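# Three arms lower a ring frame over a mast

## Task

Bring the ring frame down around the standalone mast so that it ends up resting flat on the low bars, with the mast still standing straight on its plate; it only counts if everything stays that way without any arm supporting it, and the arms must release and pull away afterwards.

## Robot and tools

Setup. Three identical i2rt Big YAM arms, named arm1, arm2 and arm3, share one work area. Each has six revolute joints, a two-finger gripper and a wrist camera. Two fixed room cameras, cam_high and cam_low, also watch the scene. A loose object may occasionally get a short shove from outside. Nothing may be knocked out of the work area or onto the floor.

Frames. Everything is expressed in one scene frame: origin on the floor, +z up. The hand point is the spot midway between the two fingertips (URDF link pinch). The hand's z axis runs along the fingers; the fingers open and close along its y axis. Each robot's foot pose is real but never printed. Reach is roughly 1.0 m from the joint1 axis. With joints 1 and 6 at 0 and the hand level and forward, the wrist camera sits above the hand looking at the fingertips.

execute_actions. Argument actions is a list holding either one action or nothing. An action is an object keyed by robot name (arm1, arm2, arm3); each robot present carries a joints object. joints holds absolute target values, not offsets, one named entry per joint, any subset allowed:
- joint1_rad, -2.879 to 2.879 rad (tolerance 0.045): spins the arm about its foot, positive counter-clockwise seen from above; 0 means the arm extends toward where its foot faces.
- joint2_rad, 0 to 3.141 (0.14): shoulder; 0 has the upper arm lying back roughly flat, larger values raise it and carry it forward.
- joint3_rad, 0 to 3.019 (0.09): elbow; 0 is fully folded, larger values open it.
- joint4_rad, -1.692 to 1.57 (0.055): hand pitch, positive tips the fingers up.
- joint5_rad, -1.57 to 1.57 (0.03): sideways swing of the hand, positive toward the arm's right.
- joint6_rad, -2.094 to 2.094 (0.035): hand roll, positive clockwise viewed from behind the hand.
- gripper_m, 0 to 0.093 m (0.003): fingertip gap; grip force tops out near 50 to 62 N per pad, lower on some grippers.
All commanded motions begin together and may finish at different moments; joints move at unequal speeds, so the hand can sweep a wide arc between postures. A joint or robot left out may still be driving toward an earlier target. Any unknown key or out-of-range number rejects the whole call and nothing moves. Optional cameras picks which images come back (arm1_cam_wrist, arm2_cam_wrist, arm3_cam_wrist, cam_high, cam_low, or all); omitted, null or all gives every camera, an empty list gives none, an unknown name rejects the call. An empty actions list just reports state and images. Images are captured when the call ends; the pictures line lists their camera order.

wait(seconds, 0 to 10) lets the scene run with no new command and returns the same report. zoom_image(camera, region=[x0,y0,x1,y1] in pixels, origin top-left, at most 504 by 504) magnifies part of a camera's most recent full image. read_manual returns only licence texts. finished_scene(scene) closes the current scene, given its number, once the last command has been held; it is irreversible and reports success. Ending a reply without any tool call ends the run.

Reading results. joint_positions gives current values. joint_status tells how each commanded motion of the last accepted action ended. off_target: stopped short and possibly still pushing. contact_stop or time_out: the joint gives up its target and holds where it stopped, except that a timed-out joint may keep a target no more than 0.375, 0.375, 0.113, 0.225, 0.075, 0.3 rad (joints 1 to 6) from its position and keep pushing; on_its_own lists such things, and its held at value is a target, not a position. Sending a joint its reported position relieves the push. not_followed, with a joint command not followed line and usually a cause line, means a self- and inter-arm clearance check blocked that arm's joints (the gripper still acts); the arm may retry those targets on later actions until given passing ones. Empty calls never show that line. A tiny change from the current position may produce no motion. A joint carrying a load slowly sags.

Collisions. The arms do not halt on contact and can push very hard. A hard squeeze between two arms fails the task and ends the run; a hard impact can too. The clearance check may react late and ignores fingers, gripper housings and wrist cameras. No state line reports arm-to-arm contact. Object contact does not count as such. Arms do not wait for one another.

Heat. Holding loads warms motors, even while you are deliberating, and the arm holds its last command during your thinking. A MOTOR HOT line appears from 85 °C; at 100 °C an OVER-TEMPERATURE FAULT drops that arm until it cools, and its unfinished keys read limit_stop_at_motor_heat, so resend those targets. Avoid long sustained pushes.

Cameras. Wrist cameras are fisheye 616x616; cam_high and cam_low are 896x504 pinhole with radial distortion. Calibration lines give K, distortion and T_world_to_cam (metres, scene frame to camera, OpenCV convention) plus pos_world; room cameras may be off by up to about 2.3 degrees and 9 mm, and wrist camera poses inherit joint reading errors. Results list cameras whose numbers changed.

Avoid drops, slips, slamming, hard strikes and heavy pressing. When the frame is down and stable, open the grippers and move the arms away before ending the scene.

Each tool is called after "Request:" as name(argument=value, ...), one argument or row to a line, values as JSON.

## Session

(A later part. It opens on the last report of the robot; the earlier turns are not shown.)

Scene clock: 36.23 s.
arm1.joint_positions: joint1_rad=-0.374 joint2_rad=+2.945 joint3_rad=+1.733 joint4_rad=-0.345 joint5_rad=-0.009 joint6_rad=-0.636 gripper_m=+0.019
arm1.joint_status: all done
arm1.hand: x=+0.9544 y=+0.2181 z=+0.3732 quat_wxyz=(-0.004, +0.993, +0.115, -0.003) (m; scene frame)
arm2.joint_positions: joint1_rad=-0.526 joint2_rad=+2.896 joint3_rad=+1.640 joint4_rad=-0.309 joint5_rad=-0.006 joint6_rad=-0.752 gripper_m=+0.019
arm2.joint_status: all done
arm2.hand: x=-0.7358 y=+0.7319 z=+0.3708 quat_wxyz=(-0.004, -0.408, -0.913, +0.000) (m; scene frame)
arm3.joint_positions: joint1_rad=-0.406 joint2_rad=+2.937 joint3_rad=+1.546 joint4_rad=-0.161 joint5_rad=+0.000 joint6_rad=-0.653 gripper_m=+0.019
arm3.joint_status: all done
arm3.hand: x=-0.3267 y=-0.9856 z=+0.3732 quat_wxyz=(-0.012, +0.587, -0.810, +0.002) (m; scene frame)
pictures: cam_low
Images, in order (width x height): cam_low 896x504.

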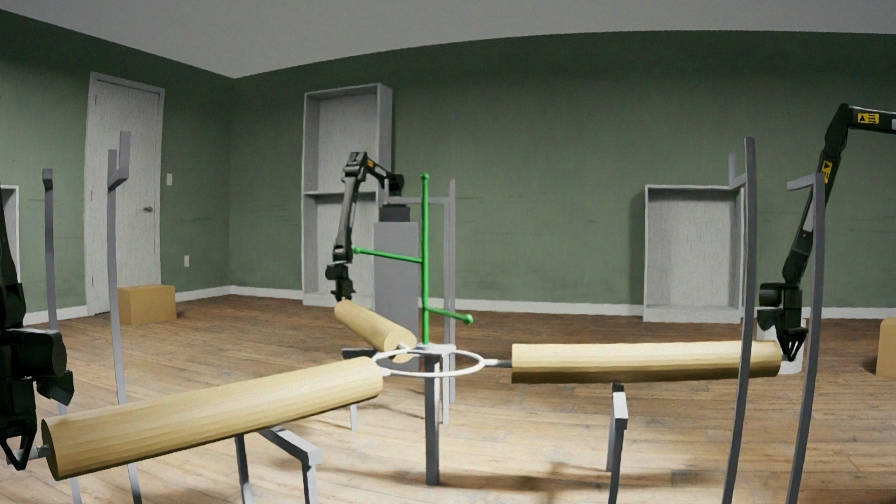

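Request:
execute_actions(
  actions=[
    {"arm1":{"joints":{"joint2_rad":2.985,"joint3_rad":1.785}},"arm2":{"joints":{"joint2_rad":2.935,"joint3_rad":1.70}},"arm3":{"joints":{"joint2_rad":2.985,"joint3_rad":1.58}}},
  ],
  cameras=["cam_low"],
)

Scene clock: 37.03 s.
arm1.joint_positions: joint1_rad=-0.374 joint2_rad=+2.983 joint3_rad=+1.773 joint4_rad=-0.345 joint5_rad=-0.008 joint6_rad=-0.636 gripper_m=+0.019
arm1.joint_status: all done
arm1.hand: x=+0.9531 y=+0.2190 z=+0.3592 quat_wxyz=(-0.005, +0.993, +0.115, -0.004) (m; scene frame)
arm2.joint_positions: joint1_rad=-0.527 joint2_rad=+2.932 joint3_rad=+1.677 joint4_rad=-0.310 joint5_rad=-0.001 joint6_rad=-0.752 gripper_m=+0.019
arm2.joint_status: all done
arm2.hand: x=-0.7374 y=+0.7305 z=+0.3573 quat_wxyz=(-0.001, -0.409, -0.913, +0.002) (m; scene frame)
arm3.joint_positions: joint1_rad=-0.407 joint2_rad=+2.974 joint3_rad=+1.583 joint4_rad=-0.161 joint5_rad=+0.001 joint6_rad=-0.653 gripper_m=+0.019
arm3.joint_status: all done
arm3.hand: x=-0.3260 y=-0.9858 z=+0.3590 quat_wxyz=(-0.012, +0.587, -0.810, +0.003) (m; scene frame)
pictures: cam_low
Images, in order (width x height): cam_low 896x504.

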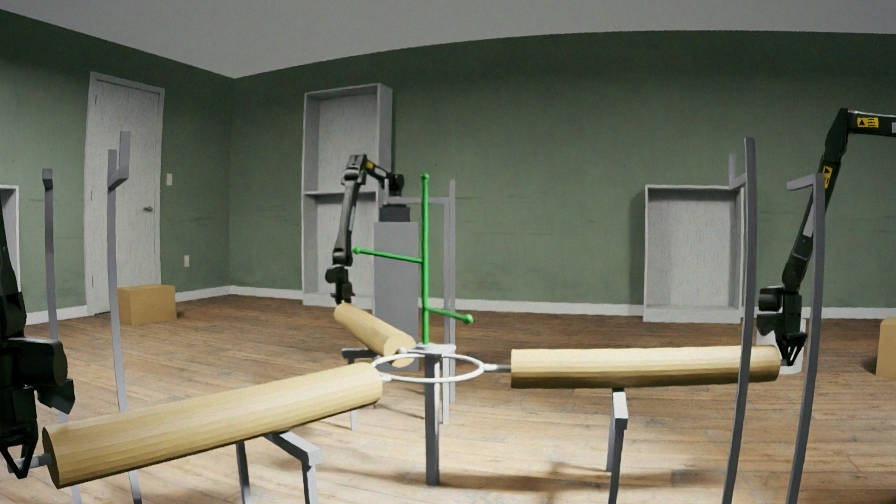

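Unclear contact; once more.

Request:
execute_actions(
  actions=[
    {"arm1":{"joints":{"joint2_rad":3.025,"joint3_rad":1.82}},"arm2":{"joints":{"joint2_rad":2.975,"joint3_rad":1.735}},"arm3":{"joints":{"joint2_rad":3.025,"joint3_rad":1.615}}},
  ],
  cameras=["cam_low"],
)

Scene clock: 37.77 s.
arm1.joint_positions: joint1_rad=-0.374 joint2_rad=+2.983 joint3_rad=+1.778 joint4_rad=-0.353 joint5_rad=-0.006 joint6_rad=-0.636 gripper_m=+0.019
arm1.joint_status: all done
arm1.hand: x=+0.9527 y=+0.2196 z=+0.3597 quat_wxyz=(-0.005, +0.993, +0.115, -0.002) (m; scene frame)
arm2.joint_positions: joint1_rad=-0.527 joint2_rad=+2.934 joint3_rad=+1.685 joint4_rad=-0.324 joint5_rad=+0.001 joint6_rad=-0.752 gripper_m=+0.019
arm2.joint_status: all done
arm2.hand: x=-0.7378 y=+0.7300 z=+0.3574 quat_wxyz=(+0.001, -0.409, -0.913, -0.002) (m; scene frame)
arm3.joint_positions: joint1_rad=-0.407 joint2_rad=+2.989 joint3_rad=+1.598 joint4_rad=-0.161 joint5_rad=+0.005 joint6_rad=-0.653 gripper_m=+0.019
arm3.joint_status: all done
arm3.hand: x=-0.3257 y=-0.9863 z=+0.3535 quat_wxyz=(-0.012, +0.586, -0.810, +0.005) (m; scene frame)
pictures: cam_low
Images, in order (width x height): cam_low 896x504.

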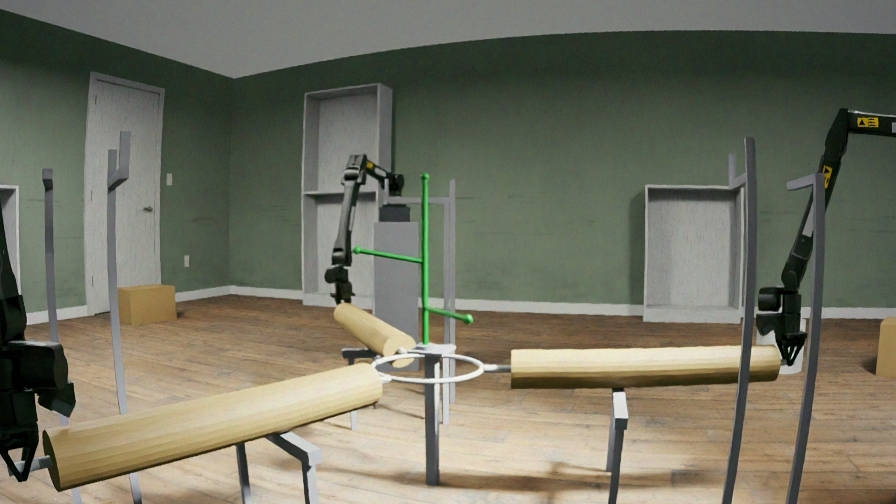

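Request:
execute_actions(
  actions=[
    {"arm1":{"joints":{"joint2_rad":2.983,"joint3_rad":1.778,"gripper_m":0.08}},"arm2":{"joints":{"joint2_rad":2.934,"joint3_rad":1.685,"gripper_m":0.08}},"arm3":{"joints":{"joint2_rad":2.989,"joint3_rad":1.598,"gripper_m":0.08}}},
  ],
  cameras=[],
)

Request:
execute_actions(
  actions=[
    {"arm1":{"joints":{"joint2_rad":2.6,"joint3_rad":1.40,"joint4_rad":-0.42}},"arm2":{"joints":{"joint2_rad":2.55,"joint3_rad":1.32,"joint4_rad":-0.39}},"arm3":{"joints":{"joint2_rad":2.58,"joint3_rad":1.19,"joint4_rad":-0.23}}},
  ],
  cameras=["cam_low"],
)

Request:
finished_scene(
  scene=1,
)

Scene clock: 38.90 s.
arm1.joint_positions: joint1_rad=-0.374 joint2_rad=+2.983 joint3_rad=+1.778 joint4_rad=-0.353 joint5_rad=-0.003 joint6_rad=-0.636 gripper_m=+0.080
arm1.joint_status: all done
arm1.hand: x=+0.9529 y=+0.2201 z=+0.3597 quat_wxyz=(-0.006, +0.993, +0.115, -0.001) (m; scene frame)
arm2.joint_positions: joint1_rad=-0.527 joint2_rad=+2.933 joint3_rad=+1.685 joint4_rad=-0.316 joint5_rad=+0.001 joint6_rad=-0.752 gripper_m=+0.080
arm2.joint_status: all done
arm2.hand: x=-0.7378 y=+0.7273 z=+0.3578 quat_wxyz=(-0.001, -0.409, -0.913, +0.003) (m; scene frame)
arm3.joint_positions: joint1_rad=-0.407 joint2_rad=+2.988 joint3_rad=+1.598 joint4_rad=-0.161 joint5_rad=+0.003 joint6_rad=-0.653 gripper_m=+0.080
arm3.joint_status: all done
arm3.hand: x=-0.3253 y=-0.9857 z=+0.3540 quat_wxyz=(-0.012, +0.587, -0.810, +0.004) (m; scene frame)
pictures: none
No camera images: the call's "cameras" was empty. Leave "cameras" out to get every camera's image.

Scene clock: 40.30 s.
arm1.joint_positions: joint1_rad=-0.374 joint2_rad=+2.589 joint3_rad=+1.399 joint4_rad=-0.411 joint5_rad=-0.002 joint6_rad=-0.636 gripper_m=+0.080
arm1.joint_status: all done
arm1.hand: x=+0.9805 y=+0.2063 z=+0.5105 quat_wxyz=(+0.004, +0.993, +0.114, +0.018) (m; scene frame)
arm2.joint_positions: joint1_rad=-0.527 joint2_rad=+2.529 joint3_rad=+1.323 joint4_rad=-0.385 joint5_rad=+0.001 joint6_rad=-0.752 gripper_m=+0.080
arm2.joint_status: all done
arm2.hand: x=-0.7373 y=+0.7543 z=+0.5137 quat_wxyz=(+0.005, -0.409, -0.913, -0.010) (m; scene frame)
arm3.joint_positions: joint1_rad=-0.407 joint2_rad=+2.566 joint3_rad=+1.193 joint4_rad=-0.219 joint5_rad=+0.003 joint6_rad=-0.653 gripper_m=+0.080
arm3.joint_status: all done
arm3.hand: x=-0.3541 y=-1.0046 z=+0.5133 quat_wxyz=(+0.008, +0.587, -0.810, +0.004) (m; scene frame)
pictures: cam_low
Images, in order (width x height): cam_low 896x504.

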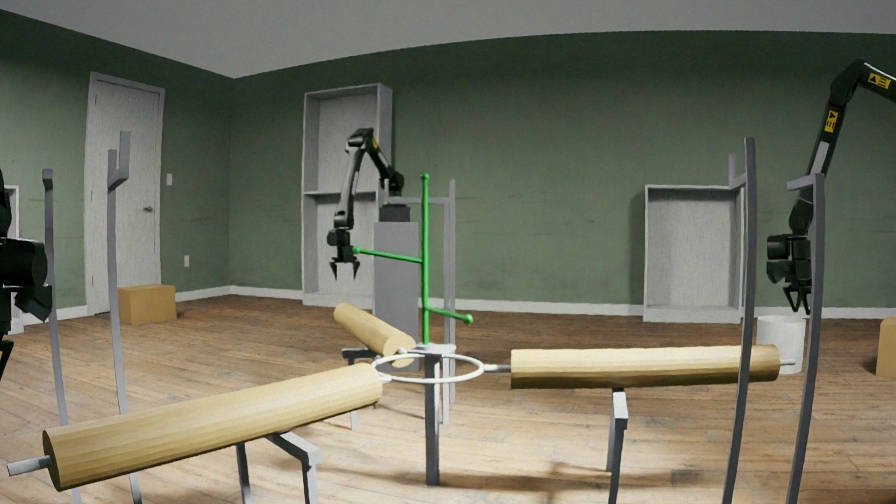

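The scene is finished: the task was done.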